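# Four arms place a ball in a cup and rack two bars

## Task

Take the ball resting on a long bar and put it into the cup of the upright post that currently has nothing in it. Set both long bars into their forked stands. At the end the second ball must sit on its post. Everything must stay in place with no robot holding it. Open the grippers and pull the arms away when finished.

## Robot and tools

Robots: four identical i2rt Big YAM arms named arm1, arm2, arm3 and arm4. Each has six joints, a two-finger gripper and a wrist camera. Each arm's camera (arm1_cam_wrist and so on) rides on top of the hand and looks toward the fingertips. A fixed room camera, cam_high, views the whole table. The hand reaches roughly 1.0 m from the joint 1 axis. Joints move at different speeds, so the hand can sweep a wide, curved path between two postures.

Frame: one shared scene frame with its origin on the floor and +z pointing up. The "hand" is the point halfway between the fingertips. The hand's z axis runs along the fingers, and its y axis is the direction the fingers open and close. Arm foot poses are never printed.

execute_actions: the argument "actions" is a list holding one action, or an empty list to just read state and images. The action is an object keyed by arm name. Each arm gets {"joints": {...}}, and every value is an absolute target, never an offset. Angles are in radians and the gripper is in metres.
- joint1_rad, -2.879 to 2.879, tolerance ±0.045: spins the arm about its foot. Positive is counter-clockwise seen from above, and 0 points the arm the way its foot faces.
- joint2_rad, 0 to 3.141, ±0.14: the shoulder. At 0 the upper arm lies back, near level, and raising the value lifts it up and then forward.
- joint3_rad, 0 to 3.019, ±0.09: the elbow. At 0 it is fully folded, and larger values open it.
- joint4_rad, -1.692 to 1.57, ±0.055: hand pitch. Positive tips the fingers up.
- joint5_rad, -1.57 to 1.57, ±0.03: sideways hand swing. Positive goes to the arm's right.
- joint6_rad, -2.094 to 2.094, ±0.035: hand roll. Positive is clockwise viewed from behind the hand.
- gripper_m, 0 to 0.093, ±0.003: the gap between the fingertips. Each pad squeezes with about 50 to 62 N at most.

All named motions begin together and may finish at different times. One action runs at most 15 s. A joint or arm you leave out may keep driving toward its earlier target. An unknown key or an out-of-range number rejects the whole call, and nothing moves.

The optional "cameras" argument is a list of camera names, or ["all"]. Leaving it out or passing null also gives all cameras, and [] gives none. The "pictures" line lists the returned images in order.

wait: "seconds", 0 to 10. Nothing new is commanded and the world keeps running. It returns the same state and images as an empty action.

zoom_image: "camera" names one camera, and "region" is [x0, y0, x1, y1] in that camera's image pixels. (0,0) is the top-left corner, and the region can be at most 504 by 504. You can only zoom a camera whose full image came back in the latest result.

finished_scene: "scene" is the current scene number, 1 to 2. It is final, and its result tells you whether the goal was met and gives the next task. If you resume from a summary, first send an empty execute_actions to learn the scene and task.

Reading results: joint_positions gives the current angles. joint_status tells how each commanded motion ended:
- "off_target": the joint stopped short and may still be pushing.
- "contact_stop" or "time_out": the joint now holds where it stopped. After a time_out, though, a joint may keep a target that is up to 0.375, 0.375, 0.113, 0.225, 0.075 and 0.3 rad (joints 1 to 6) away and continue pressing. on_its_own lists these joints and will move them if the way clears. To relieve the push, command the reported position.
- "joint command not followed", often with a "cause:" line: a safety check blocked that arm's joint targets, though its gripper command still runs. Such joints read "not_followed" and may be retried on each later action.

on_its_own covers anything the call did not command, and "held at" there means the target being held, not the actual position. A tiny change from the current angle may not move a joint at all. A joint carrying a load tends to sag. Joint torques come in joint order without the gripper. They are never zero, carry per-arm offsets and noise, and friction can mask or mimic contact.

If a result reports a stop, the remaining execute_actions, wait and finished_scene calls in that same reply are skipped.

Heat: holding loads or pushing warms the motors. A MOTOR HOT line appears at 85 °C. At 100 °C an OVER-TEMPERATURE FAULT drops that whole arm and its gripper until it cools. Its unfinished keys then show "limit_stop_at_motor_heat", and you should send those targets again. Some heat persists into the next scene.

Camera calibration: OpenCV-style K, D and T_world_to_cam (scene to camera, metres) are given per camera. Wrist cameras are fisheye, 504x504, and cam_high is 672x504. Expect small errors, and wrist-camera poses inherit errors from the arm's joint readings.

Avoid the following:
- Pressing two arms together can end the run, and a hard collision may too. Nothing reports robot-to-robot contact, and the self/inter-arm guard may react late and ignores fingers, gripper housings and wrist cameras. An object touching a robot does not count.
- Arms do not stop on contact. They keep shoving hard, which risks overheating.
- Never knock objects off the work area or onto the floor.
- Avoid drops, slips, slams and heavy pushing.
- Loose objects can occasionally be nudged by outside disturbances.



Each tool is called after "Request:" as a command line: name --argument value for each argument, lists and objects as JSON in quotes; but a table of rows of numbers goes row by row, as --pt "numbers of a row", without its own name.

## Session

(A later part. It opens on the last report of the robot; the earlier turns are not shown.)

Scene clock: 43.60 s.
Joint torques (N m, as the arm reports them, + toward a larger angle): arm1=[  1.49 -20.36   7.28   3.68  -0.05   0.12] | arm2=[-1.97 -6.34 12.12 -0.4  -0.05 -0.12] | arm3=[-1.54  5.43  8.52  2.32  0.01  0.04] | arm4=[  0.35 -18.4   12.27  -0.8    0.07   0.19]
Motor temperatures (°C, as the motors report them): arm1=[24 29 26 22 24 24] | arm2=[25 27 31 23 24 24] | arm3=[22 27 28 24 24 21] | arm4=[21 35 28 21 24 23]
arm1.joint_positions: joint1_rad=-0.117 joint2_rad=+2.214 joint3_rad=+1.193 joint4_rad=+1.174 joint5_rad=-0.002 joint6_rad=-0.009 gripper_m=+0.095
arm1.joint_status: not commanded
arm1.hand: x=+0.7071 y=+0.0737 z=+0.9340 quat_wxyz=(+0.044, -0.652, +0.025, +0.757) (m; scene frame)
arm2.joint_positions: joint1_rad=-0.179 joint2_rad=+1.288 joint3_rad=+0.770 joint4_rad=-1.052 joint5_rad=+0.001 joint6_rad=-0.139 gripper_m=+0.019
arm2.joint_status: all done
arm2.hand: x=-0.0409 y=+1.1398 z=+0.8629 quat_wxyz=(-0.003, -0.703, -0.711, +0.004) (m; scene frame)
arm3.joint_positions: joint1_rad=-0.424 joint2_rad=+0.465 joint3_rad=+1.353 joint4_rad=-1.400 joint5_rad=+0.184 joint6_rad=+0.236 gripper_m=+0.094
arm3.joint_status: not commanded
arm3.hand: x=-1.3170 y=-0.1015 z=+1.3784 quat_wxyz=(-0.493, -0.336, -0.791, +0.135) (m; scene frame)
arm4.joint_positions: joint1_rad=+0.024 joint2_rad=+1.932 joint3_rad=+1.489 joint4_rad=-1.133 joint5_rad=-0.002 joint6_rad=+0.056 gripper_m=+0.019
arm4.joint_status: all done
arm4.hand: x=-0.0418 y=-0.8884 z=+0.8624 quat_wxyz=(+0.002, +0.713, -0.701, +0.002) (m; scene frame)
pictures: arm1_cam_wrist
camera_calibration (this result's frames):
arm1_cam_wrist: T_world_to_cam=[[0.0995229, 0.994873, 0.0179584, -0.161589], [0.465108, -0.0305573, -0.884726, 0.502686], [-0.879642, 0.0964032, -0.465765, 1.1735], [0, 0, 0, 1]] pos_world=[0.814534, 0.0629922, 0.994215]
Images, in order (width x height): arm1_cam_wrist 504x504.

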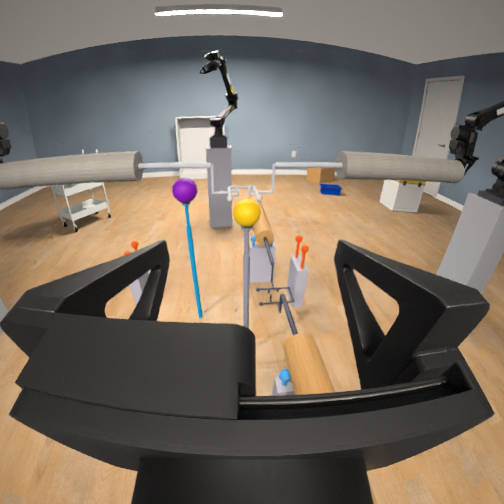

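Request:
execute_actions --actions '[{"arm2":{"joints":{"joint1_rad":-0.521,"joint2_rad":1.368,"joint3_rad":0.893,"joint4_rad":-1.08,"joint6_rad":-0.48}},"arm4":{"joints":{"joint1_rad":0.227,"joint2_rad":1.948,"joint3_rad":1.605,"joint4_rad":-1.188,"joint6_rad":0.259}}}]' --cameras '["arm1_cam_wrist","cam_high"]'

Scene clock: 45.07 s.
Joint torques (N m, as the arm reports them, + toward a larger angle): arm1=[  1.5  -20.36   7.29   3.69  -0.05   0.12] | arm2=[-2.15 -8.85 10.54  0.18  0.07 -0.15] | arm3=[-1.49  5.48  8.52  2.25  0.    0.05] | arm4=[ -0.59 -19.58  11.68  -0.38   0.    -0.01]
Motor temperatures (°C, as the motors report them): arm1=[24 29 26 22 24 24] | arm2=[25 27 32 23 24 24] | arm3=[22 27 28 24 24 21] | arm4=[21 35 29 21 24 23]
arm1.joint_positions: joint1_rad=-0.117 joint2_rad=+2.214 joint3_rad=+1.193 joint4_rad=+1.174 joint5_rad=-0.002 joint6_rad=-0.009 gripper_m=+0.095
arm1.joint_status: not commanded
arm1.hand: x=+0.7071 y=+0.0737 z=+0.9340 quat_wxyz=(+0.044, -0.652, +0.025, +0.757) (m; scene frame)
arm2.joint_positions: joint1_rad=-0.512 joint2_rad=+1.379 joint3_rad=+0.872 joint4_rad=-1.067 joint5_rad=-0.003 joint6_rad=-0.470 gripper_m=+0.019
arm2.joint_status: all done
arm2.hand: x=-0.1554 y=+1.1379 z=+0.8686 quat_wxyz=(-0.004, -0.704, -0.710, +0.001) (m; scene frame)
arm3.joint_positions: joint1_rad=-0.424 joint2_rad=+0.465 joint3_rad=+1.353 joint4_rad=-1.400 joint5_rad=+0.184 joint6_rad=+0.236 gripper_m=+0.094
arm3.joint_status: not commanded
arm3.hand: x=-1.3170 y=-0.1015 z=+1.3784 quat_wxyz=(-0.493, -0.336, -0.791, +0.135) (m; scene frame)
arm4.joint_positions: joint1_rad=+0.230 joint2_rad=+1.970 joint3_rad=+1.564 joint4_rad=-1.172 joint5_rad=+0.000 joint6_rad=+0.267 gripper_m=+0.019
arm4.joint_status: all done
arm4.hand: x=-0.1600 y=-0.8916 z=+0.8676 quat_wxyz=(+0.002, +0.711, -0.703, +0.004) (m; scene frame)
pictures: arm1_cam_wrist, cam_high
camera_calibration (this result's frames):
arm1_cam_wrist: T_world_to_cam=[[0.0995229, 0.994873, 0.0179584, -0.161589], [0.465108, -0.0305573, -0.884726, 0.502686], [-0.879642, 0.0964032, -0.465765, 1.1735], [0, 0, 0, 1]] pos_world=[0.814534, 0.0629922, 0.994215]
Images, in order (width x height): arm1_cam_wrist 504x504, cam_high 672x504.

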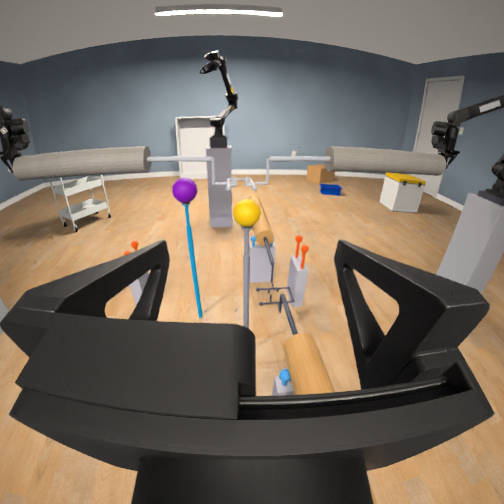

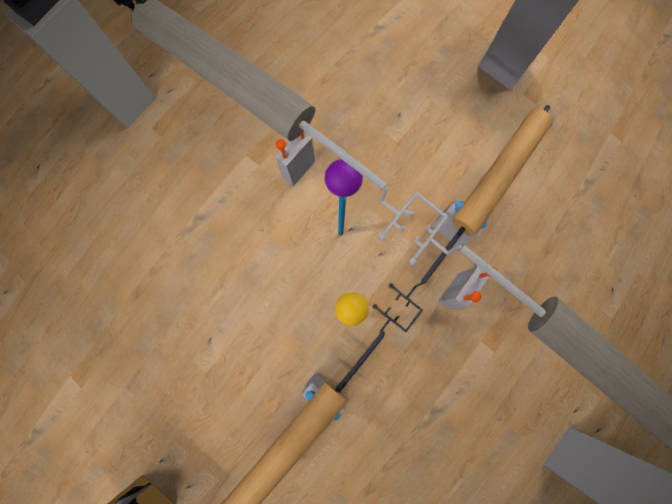

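Request:
execute_actions --actions '[{"arm2":{"joints":{"joint1_rad":-0.76,"joint2_rad":1.573,"joint3_rad":1.003,"joint4_rad":-0.98,"joint6_rad":-0.72}},"arm4":{"joints":{"joint1_rad":0.393,"joint2_rad":2.065,"joint3_rad":1.698,"joint4_rad":-1.148,"joint6_rad":0.425}}}]' --cameras '["cam_high"]'

Scene clock: 46.47 s.
Joint torques (N m, as the arm reports them, + toward a larger angle): arm1=[  1.5  -20.28   7.3    3.7   -0.05   0.11] | arm2=[ -2.18 -12.54   9.84   0.09   0.06  -0.21] | arm3=[-1.58  5.6   8.53  2.28  0.01  0.04] | arm4=[ -0.73 -21.95  12.12  -0.43  -0.01  -0.01]
Motor temperatures (°C, as the motors report them): arm1=[24 29 27 22 24 24] | arm2=[25 27 32 23 24 24] | arm3=[22 27 29 24 24 21] | arm4=[21 36 30 21 24 23]
arm1.joint_positions: joint1_rad=-0.117 joint2_rad=+2.214 joint3_rad=+1.193 joint4_rad=+1.174 joint5_rad=-0.002 joint6_rad=-0.009 gripper_m=+0.095
arm1.joint_status: not commanded
arm1.hand: x=+0.7071 y=+0.0737 z=+0.9340 quat_wxyz=(+0.044, -0.652, +0.025, +0.757) (m; scene frame)
arm2.joint_positions: joint1_rad=-0.745 joint2_rad=+1.596 joint3_rad=+0.986 joint4_rad=-0.966 joint5_rad=-0.003 joint6_rad=-0.706 gripper_m=+0.019
arm2.joint_status: all done
arm2.hand: x=-0.2629 y=+1.1346 z=+0.8275 quat_wxyz=(-0.004, -0.703, -0.711, +0.000) (m; scene frame)
arm3.joint_positions: joint1_rad=-0.424 joint2_rad=+0.465 joint3_rad=+1.353 joint4_rad=-1.400 joint5_rad=+0.184 joint6_rad=+0.236 gripper_m=+0.094
arm3.joint_status: not commanded
arm3.hand: x=-1.3170 y=-0.1015 z=+1.3784 quat_wxyz=(-0.493, -0.336, -0.791, +0.135) (m; scene frame)
arm4.joint_positions: joint1_rad=+0.396 joint2_rad=+2.099 joint3_rad=+1.650 joint4_rad=-1.130 joint5_rad=+0.001 joint6_rad=+0.433 gripper_m=+0.019
arm4.joint_status: all done
arm4.hand: x=-0.2643 y=-0.8962 z=+0.8228 quat_wxyz=(+0.001, +0.712, -0.702, +0.004) (m; scene frame)
pictures: cam_high
Images, in order (width x height): cam_high 672x504.

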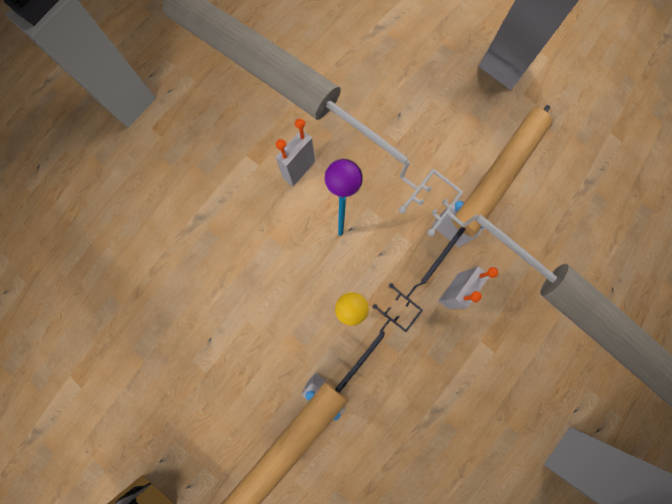

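Request:
execute_actions --actions '[{"arm2":{"joints":{"joint1_rad":-0.72,"joint2_rad":1.772,"joint3_rad":0.957,"joint4_rad":-0.741,"joint6_rad":-0.675}},"arm4":{"joints":{"joint1_rad":0.41,"joint2_rad":2.14,"joint3_rad":1.526,"joint4_rad":-0.937,"joint6_rad":0.445}}}]' --cameras '["cam_high"]'

Scene clock: 47.97 s.
Joint torques (N m, as the arm reports them, + toward a larger angle): arm1=[  1.4  -20.36   7.26   3.68  -0.05   0.11] | arm2=[ -1.08 -14.09   7.06   0.56   0.17  -0.01] | arm3=[-1.53  5.48  8.56  2.3   0.    0.05] | arm4=[  0.66 -22.45   7.54   0.1   -0.2    0.2 ]
Motor temperatures (°C, as the motors report them): arm1=[24 29 27 22 24 24] | arm2=[25 27 32 23 24 24] | arm3=[22 27 29 24 24 21] | arm4=[21 36 30 21 24 23]
arm1.joint_positions: joint1_rad=-0.117 joint2_rad=+2.214 joint3_rad=+1.193 joint4_rad=+1.174 joint5_rad=-0.002 joint6_rad=-0.009 gripper_m=+0.095
arm1.joint_status: not commanded
arm1.hand: x=+0.7071 y=+0.0737 z=+0.9340 quat_wxyz=(+0.044, -0.652, +0.025, +0.757) (m; scene frame)
arm2.joint_positions: joint1_rad=-0.714 joint2_rad=+1.798 joint3_rad=+0.956 joint4_rad=-0.738 joint5_rad=-0.006 joint6_rad=-0.682 gripper_m=+0.019
arm2.joint_status: all done
arm2.hand: x=-0.2614 y=+1.1144 z=+0.7382 quat_wxyz=(-0.005, -0.701, -0.713, -0.002) (m; scene frame)
arm3.joint_positions: joint1_rad=-0.424 joint2_rad=+0.465 joint3_rad=+1.353 joint4_rad=-1.400 joint5_rad=+0.184 joint6_rad=+0.236 gripper_m=+0.094
arm3.joint_status: not commanded
arm3.hand: x=-1.3170 y=-0.1015 z=+1.3784 quat_wxyz=(-0.493, -0.336, -0.791, +0.135) (m; scene frame)
arm4.joint_positions: joint1_rad=+0.398 joint2_rad=+2.177 joint3_rad=+1.523 joint4_rad=-0.936 joint5_rad=+0.005 joint6_rad=+0.434 gripper_m=+0.019
arm4.joint_status: all done
arm4.hand: x=-0.2551 y=-0.9160 z=+0.7357 quat_wxyz=(+0.001, +0.712, -0.702, +0.011) (m; scene frame)
pictures: cam_high
Images, in order (width x height): cam_high 672x504.

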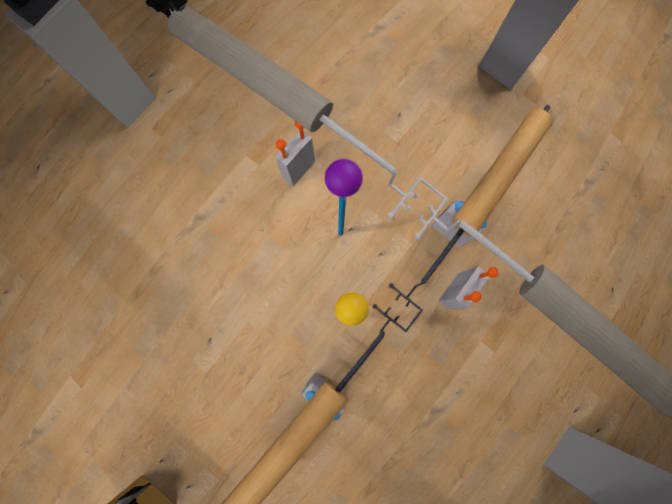

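Request:
execute_actions --actions '[{"arm2":{"joints":{"joint1_rad":-0.66,"joint2_rad":2.04,"joint3_rad":1.078,"joint4_rad":-0.573,"joint6_rad":-0.617}},"arm4":{"joints":{"joint1_rad":0.46,"joint2_rad":2.22,"joint3_rad":1.363,"joint4_rad":-0.68,"joint6_rad":0.495}}}]' --cameras '["cam_high"]'

Scene clock: 49.50 s.
Joint torques (N m, as the arm reports them, + toward a larger angle): arm1=[  1.44 -20.3    7.28   3.69  -0.06   0.11] | arm2=[ -0.74 -16.76   6.64   0.66   0.15  -0.03] | arm3=[-1.61  5.46  8.54  2.35  0.01  0.04] | arm4=[ -0.03 -20.67   6.12   0.16  -0.12   0.15]
Motor temperatures (°C, as the motors report them): arm1=[24 29 27 22 24 24] | arm2=[25 27 32 23 24 24] | arm3=[22 27 29 24 24 21] | arm4=[21 36 29 21 24 23]
arm1.joint_positions: joint1_rad=-0.117 joint2_rad=+2.214 joint3_rad=+1.193 joint4_rad=+1.174 joint5_rad=-0.002 joint6_rad=-0.009 gripper_m=+0.095
arm1.joint_status: not commanded
arm1.hand: x=+0.7071 y=+0.0737 z=+0.9340 quat_wxyz=(+0.044, -0.652, +0.025, +0.757) (m; scene frame)
arm2.joint_positions: joint1_rad=-0.657 joint2_rad=+2.063 joint3_rad=+1.067 joint4_rad=-0.573 joint5_rad=-0.005 joint6_rad=-0.622 gripper_m=+0.019
arm2.joint_status: all done
arm2.hand: x=-0.2668 y=+1.0633 z=+0.6511 quat_wxyz=(-0.005, -0.701, -0.713, +0.004) (m; scene frame)
arm3.joint_positions: joint1_rad=-0.424 joint2_rad=+0.465 joint3_rad=+1.353 joint4_rad=-1.400 joint5_rad=+0.184 joint6_rad=+0.236 gripper_m=+0.094
arm3.joint_status: not commanded
arm3.hand: x=-1.3170 y=-0.1015 z=+1.3784 quat_wxyz=(-0.493, -0.336, -0.791, +0.135) (m; scene frame)
arm4.joint_positions: joint1_rad=+0.456 joint2_rad=+2.250 joint3_rad=+1.360 joint4_rad=-0.682 joint5_rad=+0.004 joint6_rad=+0.489 gripper_m=+0.019
arm4.joint_status: all done
arm4.hand: x=-0.2667 y=-0.9665 z=+0.6504 quat_wxyz=(-0.002, +0.713, -0.701, +0.002) (m; scene frame)
pictures: cam_high
Images, in order (width x height): cam_high 672x504.

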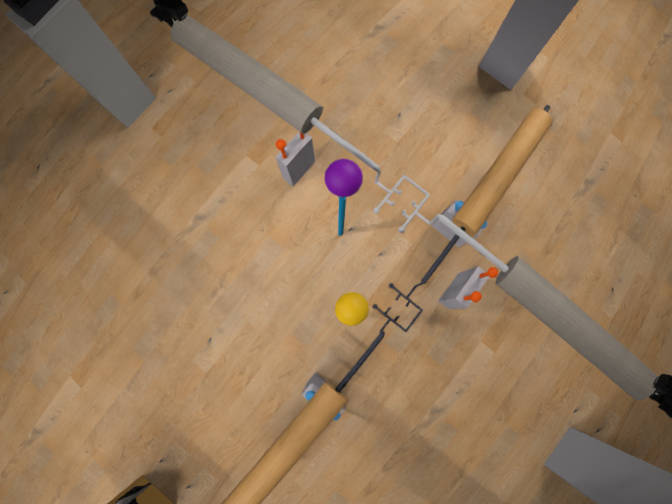

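Request:
execute_actions --actions '[{"arm2":{"joints":{"joint1_rad":-0.603,"joint2_rad":2.281,"joint3_rad":1.235,"joint4_rad":-0.487,"joint6_rad":-0.553}},"arm4":{"joints":{"joint1_rad":0.5,"joint2_rad":2.334,"joint3_rad":1.261,"joint4_rad":-0.462,"joint6_rad":0.54}}}]' --cameras '["cam_high"]'

Scene clock: 50.97 s.
Joint torques (N m, as the arm reports them, + toward a larger angle): arm1=[  1.38 -20.19   7.29   3.68  -0.05   0.12] | arm2=[ -1.66 -18.79   5.94   0.55   0.1    0.03] | arm3=[-1.47  5.59  8.54  2.3   0.01  0.06] | arm4=[  0.12 -20.12   4.88   0.33  -0.02   0.21]
Motor temperatures (°C, as the motors report them): arm1=[24 29 27 22 24 24] | arm2=[25 27 32 23 24 24] | arm3=[22 27 29 24 24 21] | arm4=[21 36 29 21 24 23]
arm1.joint_positions: joint1_rad=-0.117 joint2_rad=+2.214 joint3_rad=+1.193 joint4_rad=+1.174 joint5_rad=-0.002 joint6_rad=-0.009 gripper_m=+0.095
arm1.joint_status: not commanded
arm1.hand: x=+0.7071 y=+0.0737 z=+0.9340 quat_wxyz=(+0.044, -0.652, +0.025, +0.757) (m; scene frame)
arm2.joint_positions: joint1_rad=-0.598 joint2_rad=+2.304 joint3_rad=+1.226 joint4_rad=-0.487 joint5_rad=-0.003 joint6_rad=-0.562 gripper_m=+0.019
arm2.joint_status: all done
arm2.hand: x=-0.2643 y=+1.0147 z=+0.5698 quat_wxyz=(-0.005, -0.702, -0.712, +0.006) (m; scene frame)
arm3.joint_positions: joint1_rad=-0.424 joint2_rad=+0.465 joint3_rad=+1.353 joint4_rad=-1.400 joint5_rad=+0.184 joint6_rad=+0.236 gripper_m=+0.094
arm3.joint_status: not commanded
arm3.hand: x=-1.3170 y=-0.1015 z=+1.3784 quat_wxyz=(-0.493, -0.336, -0.791, +0.135) (m; scene frame)
arm4.joint_positions: joint1_rad=+0.497 joint2_rad=+2.364 joint3_rad=+1.255 joint4_rad=-0.464 joint5_rad=+0.002 joint6_rad=+0.531 gripper_m=+0.019
arm4.joint_status: all done
arm4.hand: x=-0.2638 y=-1.0152 z=+0.5707 quat_wxyz=(-0.001, +0.713, -0.702, +0.002) (m; scene frame)
pictures: cam_high
Images, in order (width x height): cam_high 672x504.

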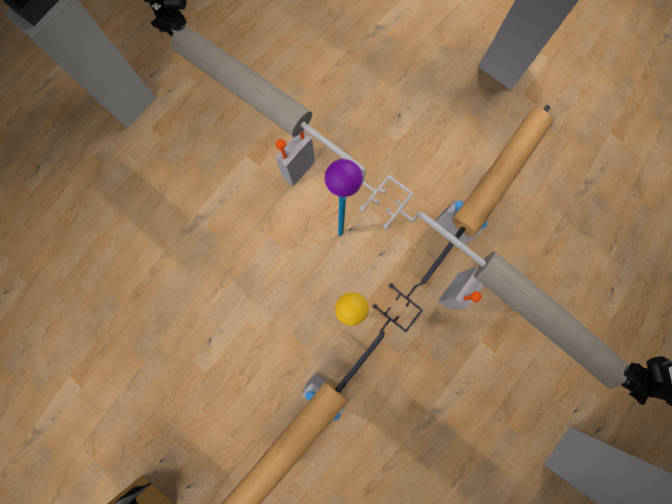

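Request:
execute_actions --actions '[{"arm2":{"joints":{"joint2_rad":2.47,"joint3_rad":1.308,"joint4_rad":-0.373}},"arm4":{"joints":{"joint2_rad":2.527,"joint3_rad":1.365,"joint4_rad":-0.359}}}]' --cameras '["cam_high","arm1_cam_wrist"]'

Scene clock: 52.13 s.
Joint torques (N m, as the arm reports them, + toward a larger angle): arm1=[  1.45 -20.26   7.26   3.67  -0.05   0.12] | arm2=[ -1.36 -18.08   4.85   0.5    0.11   0.04] | arm3=[-1.55  5.31  8.56  2.26  0.01  0.05] | arm4=[ -0.61 -20.38   5.06   0.28  -0.03   0.15]
Motor temperatures (°C, as the motors report them): arm1=[24 30 27 22 24 24] | arm2=[25 28 32 23 24 24] | arm3=[22 27 29 24 24 21] | arm4=[21 36 29 21 24 23]
arm1.joint_positions: joint1_rad=-0.117 joint2_rad=+2.214 joint3_rad=+1.193 joint4_rad=+1.174 joint5_rad=-0.002 joint6_rad=-0.009 gripper_m=+0.095
arm1.joint_status: not commanded
arm1.hand: x=+0.7071 y=+0.0737 z=+0.9340 quat_wxyz=(+0.044, -0.652, +0.025, +0.757) (m; scene frame)
arm2.joint_positions: joint1_rad=-0.601 joint2_rad=+2.492 joint3_rad=+1.298 joint4_rad=-0.369 joint5_rad=-0.004 joint6_rad=-0.562 gripper_m=+0.019
arm2.joint_status: all done
arm2.hand: x=-0.2649 y=+1.0154 z=+0.4904 quat_wxyz=(-0.006, -0.703, -0.711, +0.006) (m; scene frame)
arm3.joint_positions: joint1_rad=-0.424 joint2_rad=+0.465 joint3_rad=+1.353 joint4_rad=-1.400 joint5_rad=+0.184 joint6_rad=+0.236 gripper_m=+0.094
arm3.joint_status: not commanded
arm3.hand: x=-1.3170 y=-0.1015 z=+1.3784 quat_wxyz=(-0.493, -0.336, -0.791, +0.135) (m; scene frame)
arm4.joint_positions: joint1_rad=+0.497 joint2_rad=+2.556 joint3_rad=+1.348 joint4_rad=-0.362 joint5_rad=+0.002 joint6_rad=+0.532 gripper_m=+0.019
arm4.joint_status: all done
arm4.hand: x=-0.2645 y=-1.0143 z=+0.4909 quat_wxyz=(-0.001, +0.712, -0.702, +0.001) (m; scene frame)
pictures: arm1_cam_wrist, cam_high
camera_calibration (this result's frames):
arm1_cam_wrist: T_world_to_cam=[[0.0995229, 0.994873, 0.0179584, -0.161589], [0.465108, -0.0305573, -0.884726, 0.502686], [-0.879642, 0.0964032, -0.465765, 1.1735], [0, 0, 0, 1]] pos_world=[0.814534, 0.0629922, 0.994215]
Images, in order (width x height): arm1_cam_wrist 504x504, cam_high 672x504.

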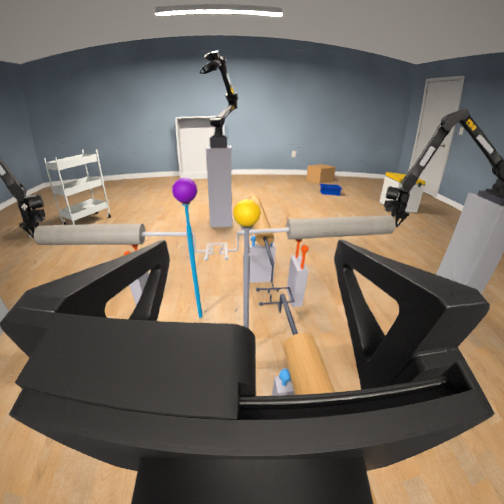

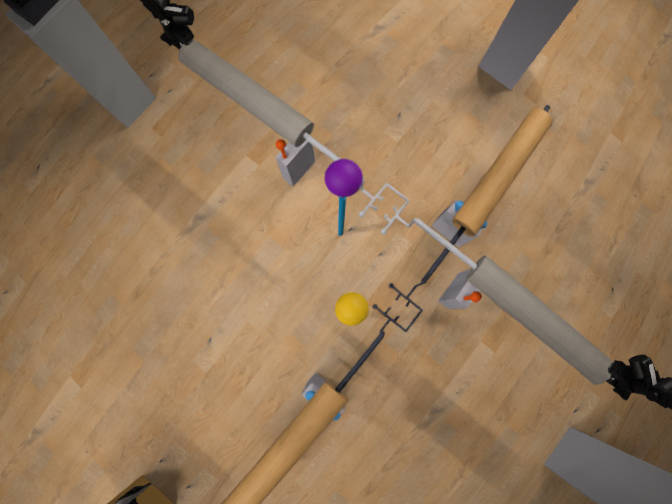

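Request:
execute_actions --actions '[{"arm2":{"joints":{"joint2_rad":2.569,"joint3_rad":1.36,"joint4_rad":-0.331}},"arm4":{"joints":{"joint2_rad":2.636,"joint3_rad":1.432,"joint4_rad":-0.318}}}]' --cameras '["cam_high","arm1_cam_wrist","arm2_cam_wrist","arm4_cam_wrist"]'

Scene clock: 53.07 s.
Joint torques (N m, as the arm reports them, + toward a larger angle): arm1=[  1.47 -20.23   7.27   3.69  -0.05   0.11] | arm2=[ -1.96 -17.71   4.84   0.71   0.02   0.05] | arm3=[-1.57  5.44  8.51  2.33  0.01  0.06] | arm4=[ -0.55 -20.54   4.91   0.54   0.03   0.19]
Motor temperatures (°C, as the motors report them): arm1=[24 30 27 22 24 24] | arm2=[25 28 32 23 24 24] | arm3=[22 27 29 24 24 21] | arm4=[21 36 28 21 24 23]
arm1.joint_positions: joint1_rad=-0.117 joint2_rad=+2.214 joint3_rad=+1.193 joint4_rad=+1.174 joint5_rad=-0.002 joint6_rad=-0.009 gripper_m=+0.095
arm1.joint_status: not commanded
arm1.hand: x=+0.7071 y=+0.0737 z=+0.9340 quat_wxyz=(+0.044, -0.652, +0.025, +0.757) (m; scene frame)
arm2.joint_positions: joint1_rad=-0.601 joint2_rad=+2.578 joint3_rad=+1.348 joint4_rad=-0.332 joint5_rad=-0.003 joint6_rad=-0.562 gripper_m=+0.019
arm2.joint_status: all done
arm2.hand: x=-0.2657 y=+1.0142 z=+0.4552 quat_wxyz=(-0.005, -0.703, -0.711, +0.007) (m; scene frame)
arm3.joint_positions: joint1_rad=-0.424 joint2_rad=+0.465 joint3_rad=+1.353 joint4_rad=-1.400 joint5_rad=+0.184 joint6_rad=+0.236 gripper_m=+0.094
arm3.joint_status: not commanded
arm3.hand: x=-1.3170 y=-0.1015 z=+1.3784 quat_wxyz=(-0.493, -0.336, -0.791, +0.135) (m; scene frame)
arm4.joint_positions: joint1_rad=+0.498 joint2_rad=+2.659 joint3_rad=+1.411 joint4_rad=-0.325 joint5_rad=+0.001 joint6_rad=+0.532 gripper_m=+0.019
arm4.joint_status: all done
arm4.hand: x=-0.2641 y=-1.0155 z=+0.4488 quat_wxyz=(+0.000, +0.713, -0.702, +0.002) (m; scene frame)
pictures: arm1_cam_wrist, arm2_cam_wrist, arm4_cam_wrist, cam_high
camera_calibration (this result's frames):
arm1_cam_wrist: T_world_to_cam=[[0.0995229, 0.994873, 0.0179584, -0.161589], [0.465108, -0.0305573, -0.884726, 0.502686], [-0.879642, 0.0964032, -0.465765, 1.1735], [0, 0, 0, 1]] pos_world=[0.814534, 0.0629922, 0.994215]
arm2_cam_wrist: T_world_to_cam=[[-0.999781, 0.00326689, 0.0206789, -0.278507], [0.0147793, 0.809721, 0.586628, -1.08252], [-0.0148277, 0.586805, -0.809592, -0.106274], [0, 0, 0, 1]] pos_world=[-0.264023, 0.939808, 0.554754]
arm4_cam_wrist: T_world_to_cam=[[0.99994, 0.0106084, 0.00289372, 0.271508], [0.00701675, -0.81821, 0.574877, -1.08185], [0.00846617, -0.574822, -0.818235, -0.0891496], [0, 0, 0, 1]] pos_world=[-0.263146, -0.939307, 0.548201]
Images, in order (width x height): arm1_cam_wrist 504x504, arm2_cam_wrist 504x504, arm4_cam_wrist 504x504, cam_high 672x504.

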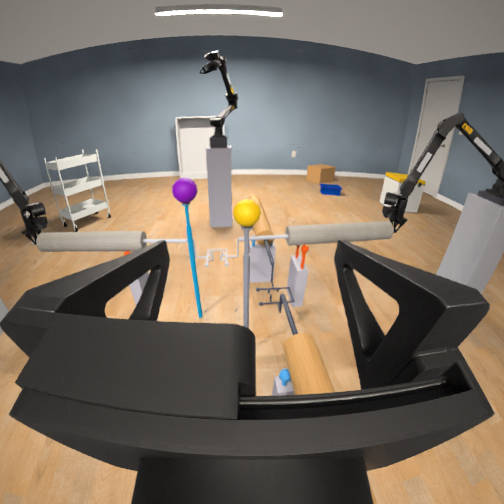

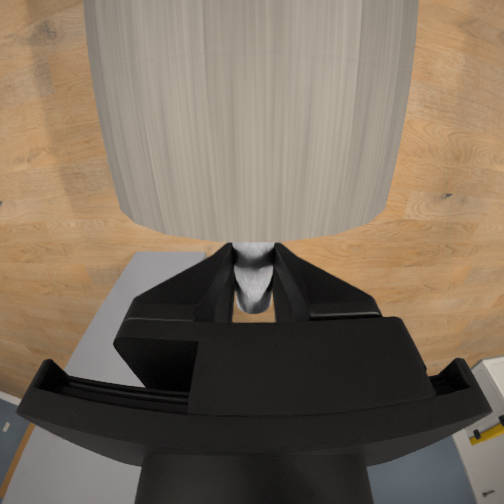

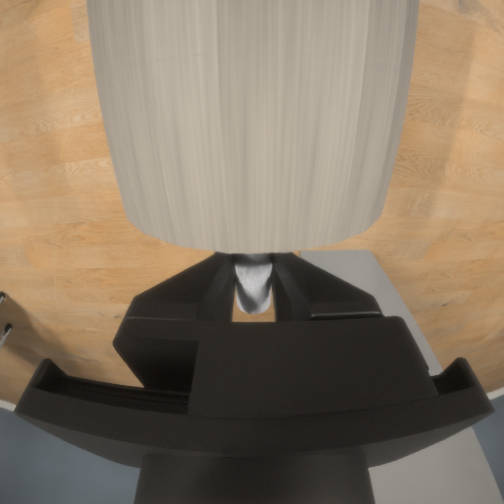

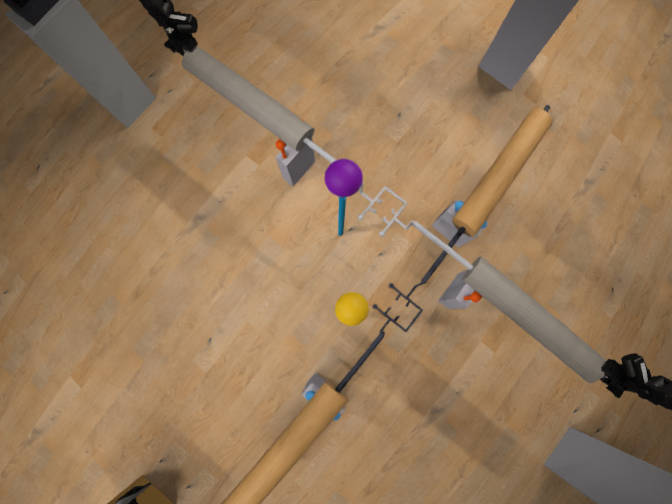

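Request:
execute_actions --actions '[{"arm2":{"joints":{"joint2_rad":2.588}},"arm4":{"joints":{"joint2_rad":2.648}}}]' --cameras '[]'

Scene clock: 53.67 s.
Joint torques (N m, as the arm reports them, + toward a larger angle): arm1=[  1.48 -20.27   7.3    3.67  -0.05   0.12] | arm2=[ -1.14 -16.69   4.69   0.71   0.06   0.03] | arm3=[-1.65  5.58  8.56  2.3   0.01  0.04] | arm4=[ -0.43 -19.28   4.82   0.52   0.01   0.19]
Motor temperatures (°C, as the motors report them): arm1=[24 30 27 22 24 24] | arm2=[25 28 32 23 24 24] | arm3=[22 27 29 24 24 21] | arm4=[21 36 28 21 24 23]
arm1.joint_positions: joint1_rad=-0.117 joint2_rad=+2.214 joint3_rad=+1.193 joint4_rad=+1.174 joint5_rad=-0.002 joint6_rad=-0.009 gripper_m=+0.095
arm1.joint_status: not commanded
arm1.hand: x=+0.7071 y=+0.0737 z=+0.9340 quat_wxyz=(+0.044, -0.652, +0.025, +0.757) (m; scene frame)
arm2.joint_positions: joint1_rad=-0.601 joint2_rad=+2.579 joint3_rad=+1.348 joint4_rad=-0.332 joint5_rad=-0.003 joint6_rad=-0.562 gripper_m=+0.019
arm2.joint_status: all done
arm2.hand: x=-0.2655 y=+1.0145 z=+0.4548 quat_wxyz=(-0.005, -0.703, -0.711, +0.007) (m; scene frame)
arm3.joint_positions: joint1_rad=-0.424 joint2_rad=+0.465 joint3_rad=+1.353 joint4_rad=-1.400 joint5_rad=+0.184 joint6_rad=+0.236 gripper_m=+0.094
arm3.joint_status: not commanded
arm3.hand: x=-1.3170 y=-0.1015 z=+1.3784 quat_wxyz=(-0.493, -0.336, -0.791, +0.135) (m; scene frame)
arm4.joint_positions: joint1_rad=+0.498 joint2_rad=+2.659 joint3_rad=+1.411 joint4_rad=-0.325 joint5_rad=+0.001 joint6_rad=+0.532 gripper_m=+0.019
arm4.joint_status: all done
arm4.hand: x=-0.2641 y=-1.0155 z=+0.4488 quat_wxyz=(+0.000, +0.713, -0.702, +0.002) (m; scene frame)
pictures: none
No camera images: the call's "cameras" was empty. Leave "cameras" out to get every camera's image.

Request:
execute_actions --actions '[{"arm2":{"joints":{"gripper_m":0.09,"joint2_rad":2.579}},"arm4":{"joints":{"gripper_m":0.09,"joint2_rad":2.65}},"arm1":{"joints":{"joint2_rad":1.9,"joint3_rad":1.0,"joint4_rad":1.0}}}]' --cameras '["cam_high","arm2_cam_wrist","arm4_cam_wrist"]'

Scene clock: 55.07 s.
Joint torques (N m, as the arm reports them, + toward a larger angle): arm1=[  1.39 -15.92   7.68   1.9   -0.05   0.12] | arm2=[ -1.11 -17.83   4.72   0.76   0.06   0.03] | arm3=[-1.46  5.41  8.56  2.32  0.01  0.05] | arm4=[ -0.23 -18.73   4.73   0.54   0.     0.17]
Motor temperatures (°C, as the motors report them): arm1=[24 30 27 22 24 24] | arm2=[25 28 31 23 24 24] | arm3=[22 27 29 24 24 21] | arm4=[21 36 28 21 24 23]
arm1.joint_positions: joint1_rad=-0.117 joint2_rad=+1.892 joint3_rad=+1.001 joint4_rad=+1.013 joint5_rad=-0.002 joint6_rad=-0.009 gripper_m=+0.095
arm1.joint_status: all done
arm1.hand: x=+0.7622 y=+0.0672 z=+1.0305 quat_wxyz=(+0.043, -0.664, +0.026, +0.746) (m; scene frame)
arm2.joint_positions: joint1_rad=-0.601 joint2_rad=+2.579 joint3_rad=+1.349 joint4_rad=-0.332 joint5_rad=-0.003 joint6_rad=-0.562 gripper_m=+0.090
arm2.joint_status: all done
arm2.hand: x=-0.2658 y=+1.0142 z=+0.4551 quat_wxyz=(-0.005, -0.703, -0.711, +0.007) (m; scene frame)
arm3.joint_positions: joint1_rad=-0.424 joint2_rad=+0.465 joint3_rad=+1.353 joint4_rad=-1.400 joint5_rad=+0.184 joint6_rad=+0.236 gripper_m=+0.094
arm3.joint_status: not commanded
arm3.hand: x=-1.3170 y=-0.1015 z=+1.3784 quat_wxyz=(-0.493, -0.336, -0.791, +0.135) (m; scene frame)
arm4.joint_positions: joint1_rad=+0.498 joint2_rad=+2.659 joint3_rad=+1.411 joint4_rad=-0.325 joint5_rad=+0.001 joint6_rad=+0.532 gripper_m=+0.090
arm4.joint_status: all done
arm4.hand: x=-0.2643 y=-1.0151 z=+0.4489 quat_wxyz=(+0.000, +0.713, -0.702, +0.002) (m; scene frame)
pictures: arm2_cam_wrist, arm4_cam_wrist, cam_high
camera_calibration (this result's frames):
arm2_cam_wrist: T_world_to_cam=[[-0.999781, 0.00326689, 0.0206789, -0.278533], [0.0147793, 0.809721, 0.586628, -1.0824], [-0.0148277, 0.586805, -0.809592, -0.106356], [0, 0, 0, 1]] pos_world=[-0.264052, 0.93976, 0.554619]
arm4_cam_wrist: T_world_to_cam=[[0.999941, 0.010607, 0.0025033, 0.271919], [0.0072454, -0.818584, 0.574341, -1.08166], [0.0081412, -0.574289, -0.818612, -0.0882206], [0, 0, 0, 1]] pos_world=[-0.263348, -0.938976, 0.548341]
Images, in order (width x height): arm2_cam_wrist 504x504, arm4_cam_wrist 504x504, cam_high 672x504.

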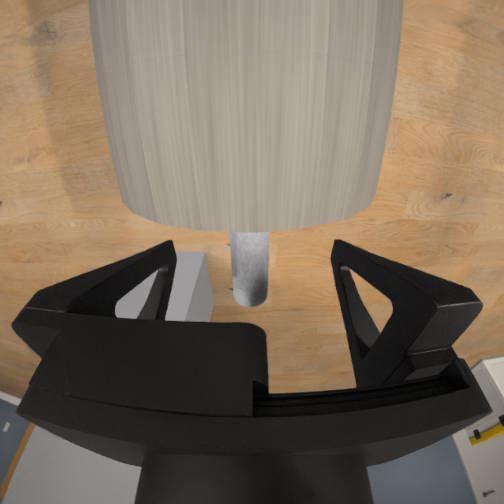

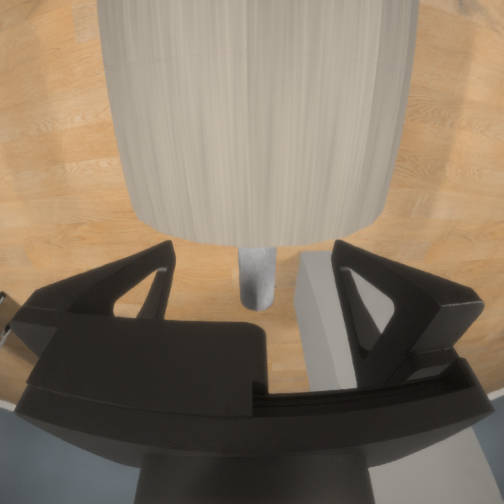

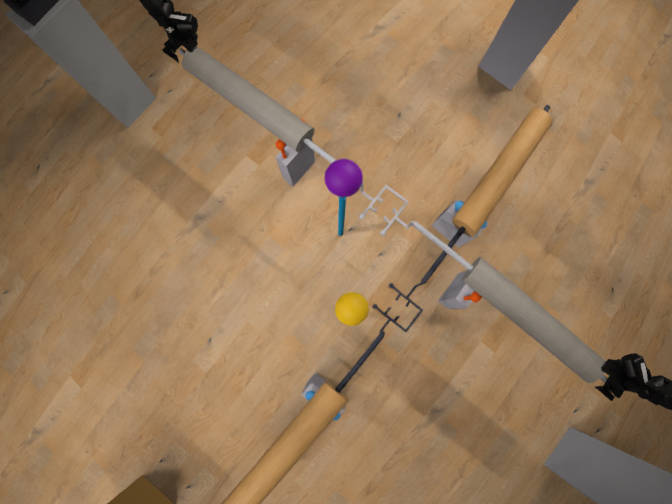

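Request:
execute_actions --actions '[{"arm2":{"joints":{"joint2_rad":2.23,"joint3_rad":1.08,"joint4_rad":-0.43}},"arm4":{"joints":{"joint2_rad":2.31,"joint3_rad":1.14,"joint4_rad":-0.42}},"arm1":{"joints":{"joint2_rad":1.6,"joint3_rad":0.85,"joint4_rad":0.8}}}]' --cameras '["cam_high"]'

Scene clock: 56.50 s.
Joint torques (N m, as the arm reports them, + toward a larger angle): arm1=[  1.53 -12.94   9.64   1.9   -0.05   0.12] | arm2=[ -1.1  -13.17   4.42   0.47   0.07   0.03] | arm3=[-1.5   5.47  8.55  2.3   0.    0.05] | arm4=[ -0.32 -15.45   3.79  -0.07  -0.03   0.15]
Motor temperatures (°C, as the motors report them): arm1=[24 29 27 22 24 24] | arm2=[25 28 31 23 24 24] | arm3=[22 27 29 24 24 21] | arm4=[21 36 28 21 24 23]
arm1.joint_positions: joint1_rad=-0.117 joint2_rad=+1.593 joint3_rad=+0.841 joint4_rad=+0.813 joint5_rad=-0.002 joint6_rad=-0.009 gripper_m=+0.095
arm1.joint_status: all done
arm1.hand: x=+0.8291 y=+0.0600 z=+1.0908 quat_wxyz=(+0.042, -0.687, +0.027, +0.725) (m; scene frame)
arm2.joint_positions: joint1_rad=-0.601 joint2_rad=+2.207 joint3_rad=+1.083 joint4_rad=-0.421 joint5_rad=-0.003 joint6_rad=-0.562 gripper_m=+0.090
arm2.joint_status: all done
arm2.hand: x=-0.2474 y=+1.0452 z=+0.5902 quat_wxyz=(-0.007, -0.703, -0.711, +0.016) (m; scene frame)
arm3.joint_positions: joint1_rad=-0.424 joint2_rad=+0.465 joint3_rad=+1.353 joint4_rad=-1.400 joint5_rad=+0.184 joint6_rad=+0.236 gripper_m=+0.094
arm3.joint_status: not commanded
arm3.hand: x=-1.3170 y=-0.1015 z=+1.3784 quat_wxyz=(-0.493, -0.336, -0.791, +0.135) (m; scene frame)
arm4.joint_positions: joint1_rad=+0.498 joint2_rad=+2.297 joint3_rad=+1.146 joint4_rad=-0.407 joint5_rad=+0.001 joint6_rad=+0.532 gripper_m=+0.090
arm4.joint_status: all done
arm4.hand: x=-0.2506 y=-1.0378 z=+0.5848 quat_wxyz=(-0.002, +0.713, -0.702, -0.005) (m; scene frame)
pictures: cam_high
Images, in order (width x height): cam_high 672x504.

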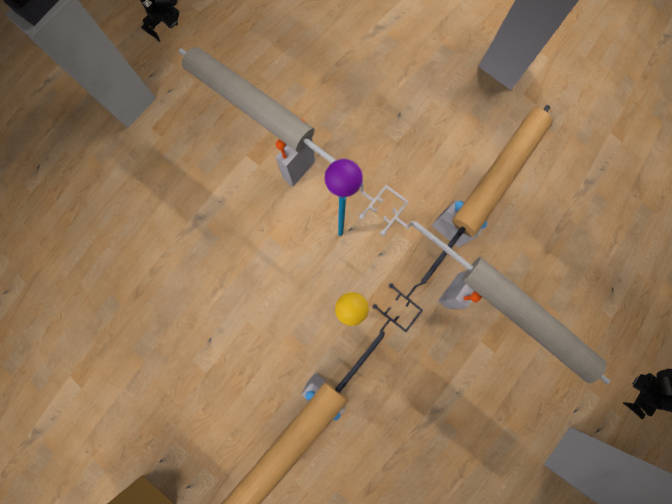

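Request:
execute_actions --actions '[{"arm2":{"joints":{"joint2_rad":1.7,"joint3_rad":0.85,"joint4_rad":-0.7}},"arm4":{"joints":{"joint2_rad":1.75,"joint3_rad":0.88,"joint4_rad":-0.7}}}]'

Scene clock: 57.93 s.
Joint torques (N m, as the arm reports them, + toward a larger angle): arm1=[  1.48 -12.87   9.59   1.91  -0.05   0.12] | arm2=[-1.21 -8.96  7.94  0.23  0.07  0.03] | arm3=[-1.72  5.55  8.53  2.32  0.01  0.05] | arm4=[ -0.59 -11.     6.78  -0.17  -0.01   0.18]
Motor temperatures (°C, as the motors report them): arm1=[24 29 27 22 24 24] | arm2=[25 28 31 23 24 24] | arm3=[22 27 29 24 24 21] | arm4=[21 36 27 21 24 23]
arm1.joint_positions: joint1_rad=-0.117 joint2_rad=+1.593 joint3_rad=+0.841 joint4_rad=+0.813 joint5_rad=-0.002 joint6_rad=-0.009 gripper_m=+0.095
arm1.joint_status: not commanded
arm1.hand: x=+0.8291 y=+0.0600 z=+1.0908 quat_wxyz=(+0.042, -0.687, +0.027, +0.725) (m; scene frame)
arm2.joint_positions: joint1_rad=-0.601 joint2_rad=+1.682 joint3_rad=+0.841 joint4_rad=-0.686 joint5_rad=-0.003 joint6_rad=-0.562 gripper_m=+0.090
arm2.joint_status: all done
arm2.hand: x=-0.2075 y=+1.1114 z=+0.7541 quat_wxyz=(-0.009, -0.703, -0.711, +0.024) (m; scene frame)
arm3.joint_positions: joint1_rad=-0.424 joint2_rad=+0.465 joint3_rad=+1.353 joint4_rad=-1.400 joint5_rad=+0.184 joint6_rad=+0.236 gripper_m=+0.094
arm3.joint_status: not commanded
arm3.hand: x=-1.3170 y=-0.1015 z=+1.3784 quat_wxyz=(-0.493, -0.336, -0.791, +0.135) (m; scene frame)
arm4.joint_positions: joint1_rad=+0.498 joint2_rad=+1.739 joint3_rad=+0.875 joint4_rad=-0.683 joint5_rad=+0.001 joint6_rad=+0.532 gripper_m=+0.090
arm4.joint_status: all done
arm4.hand: x=-0.2109 y=-1.1029 z=+0.7675 quat_wxyz=(-0.004, +0.713, -0.702, -0.011) (m; scene frame)
pictures: arm1_cam_wrist, arm2_cam_wrist, arm3_cam_wrist, arm4_cam_wrist, cam_high
camera_calibration (this result's frames):
arm1_cam_wrist: T_world_to_cam=[[0.098721, 0.994954, 0.0178946, -0.162176], [0.545525, -0.0390708, -0.837184, 0.466239], [-0.83226, 0.0924096, -0.546629, 1.4043], [0, 0, 0, 1]] pos_world=[0.930405, 0.0498033, 1.16086]
arm2_cam_wrist: T_world_to_cam=[[-0.999226, 0.00431837, 0.039107, -0.241777], [0.0255501, 0.82708, 0.561503, -1.33558], [-0.0299199, 0.562067, -0.82655, 0.116676], [0, 0, 0, 1]] pos_world=[-0.203974, 1.04009, 0.855824]
arm3_cam_wrist: T_world_to_cam=[[-0.666167, -0.736291, -0.118731, -0.787542], [-0.633129, 0.642451, -0.431745, -0.165062], [0.394169, -0.212442, -0.894147, 1.85295], [0, 0, 0, 1]] pos_world=[-1.35952, -0.0801713, 1.49204]
arm4_cam_wrist: T_world_to_cam=[[0.999882, 0.0107157, -0.0109654, 0.22911], [0.0150025, -0.83128, 0.555651, -1.33491], [-0.0031611, -0.55575, -0.831343, 0.149489], [0, 0, 0, 1]] pos_world=[-0.208584, -1.02906, 0.868533]
Images, in order (width x height): arm1_cam_wrist 504x504, arm2_cam_wrist 504x504, arm3_cam_wrist 504x504, arm4_cam_wrist 504x504, cam_high 672x504.

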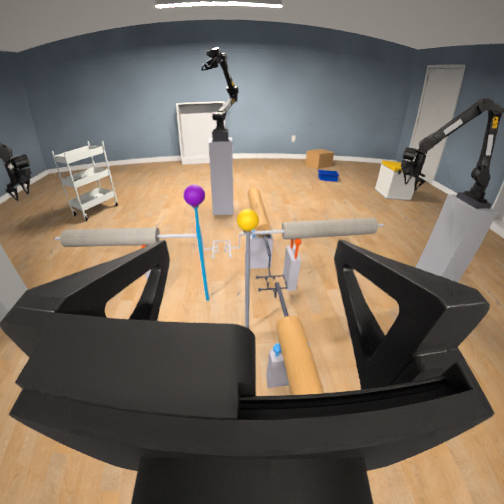

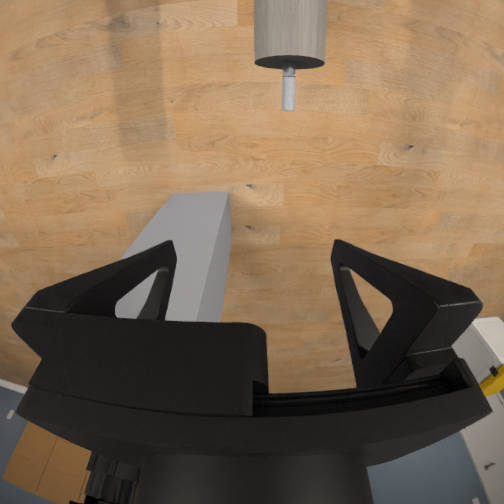

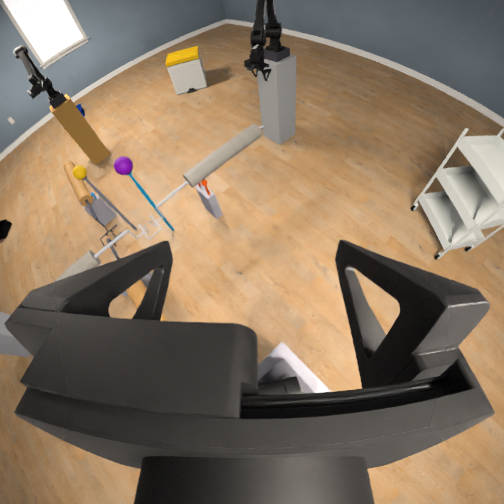

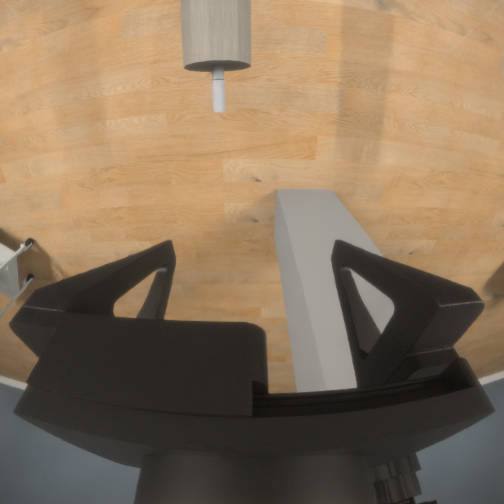

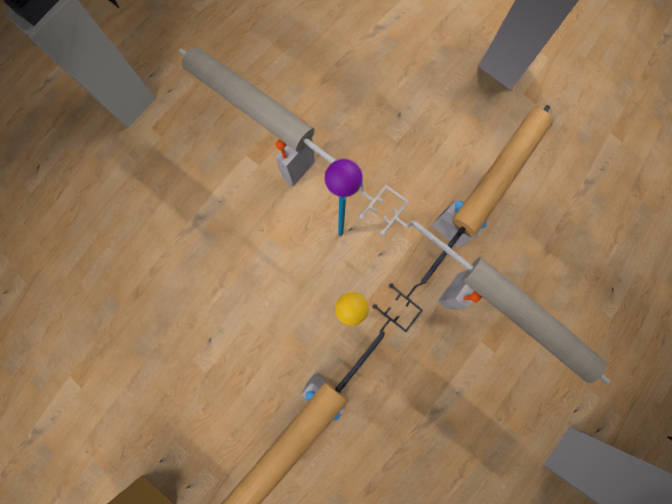

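Request:
zoom_image --camera "cam_high" --region '[430, 230, 550, 330]'

Request:
zoom_image --camera "cam_high" --region '[240, 90, 360, 200]'

Request:
zoom_image --camera "arm1_cam_wrist" --region '[120, 190, 340, 300]'

Region (430, 230, 550, 330) of cam_high's 672x504 image, scaled by 4.200, with more detail than that image has.

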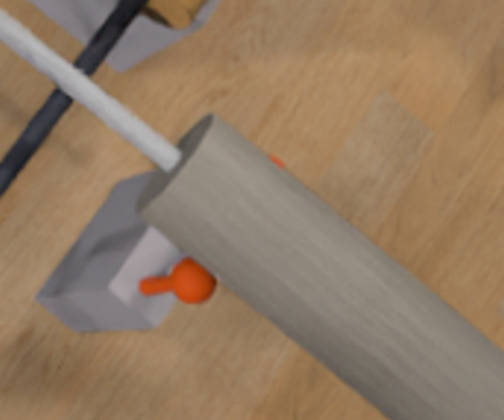

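Region (240, 90, 360, 200) of cam_high's 672x504 image, scaled by 4.200, with more detail than that image has; it fills the top 462 rows of this view, and the rest is white.

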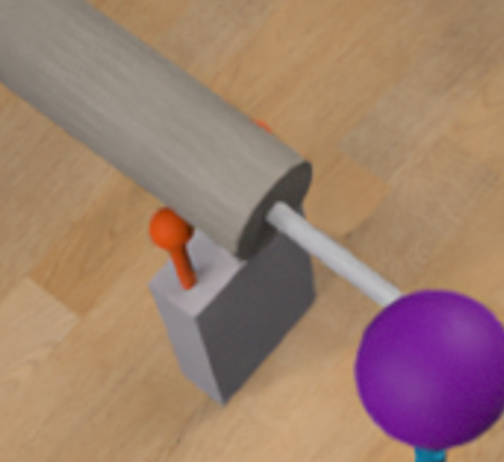

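Region (120, 190, 340, 300) of arm1_cam_wrist's 504x504 image, scaled by 2.291, with more detail than that image has.

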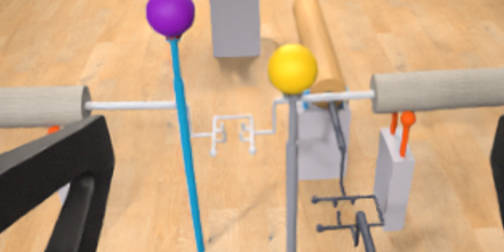

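Request:
finished_scene --scene 2

The scene is finished: the task was done.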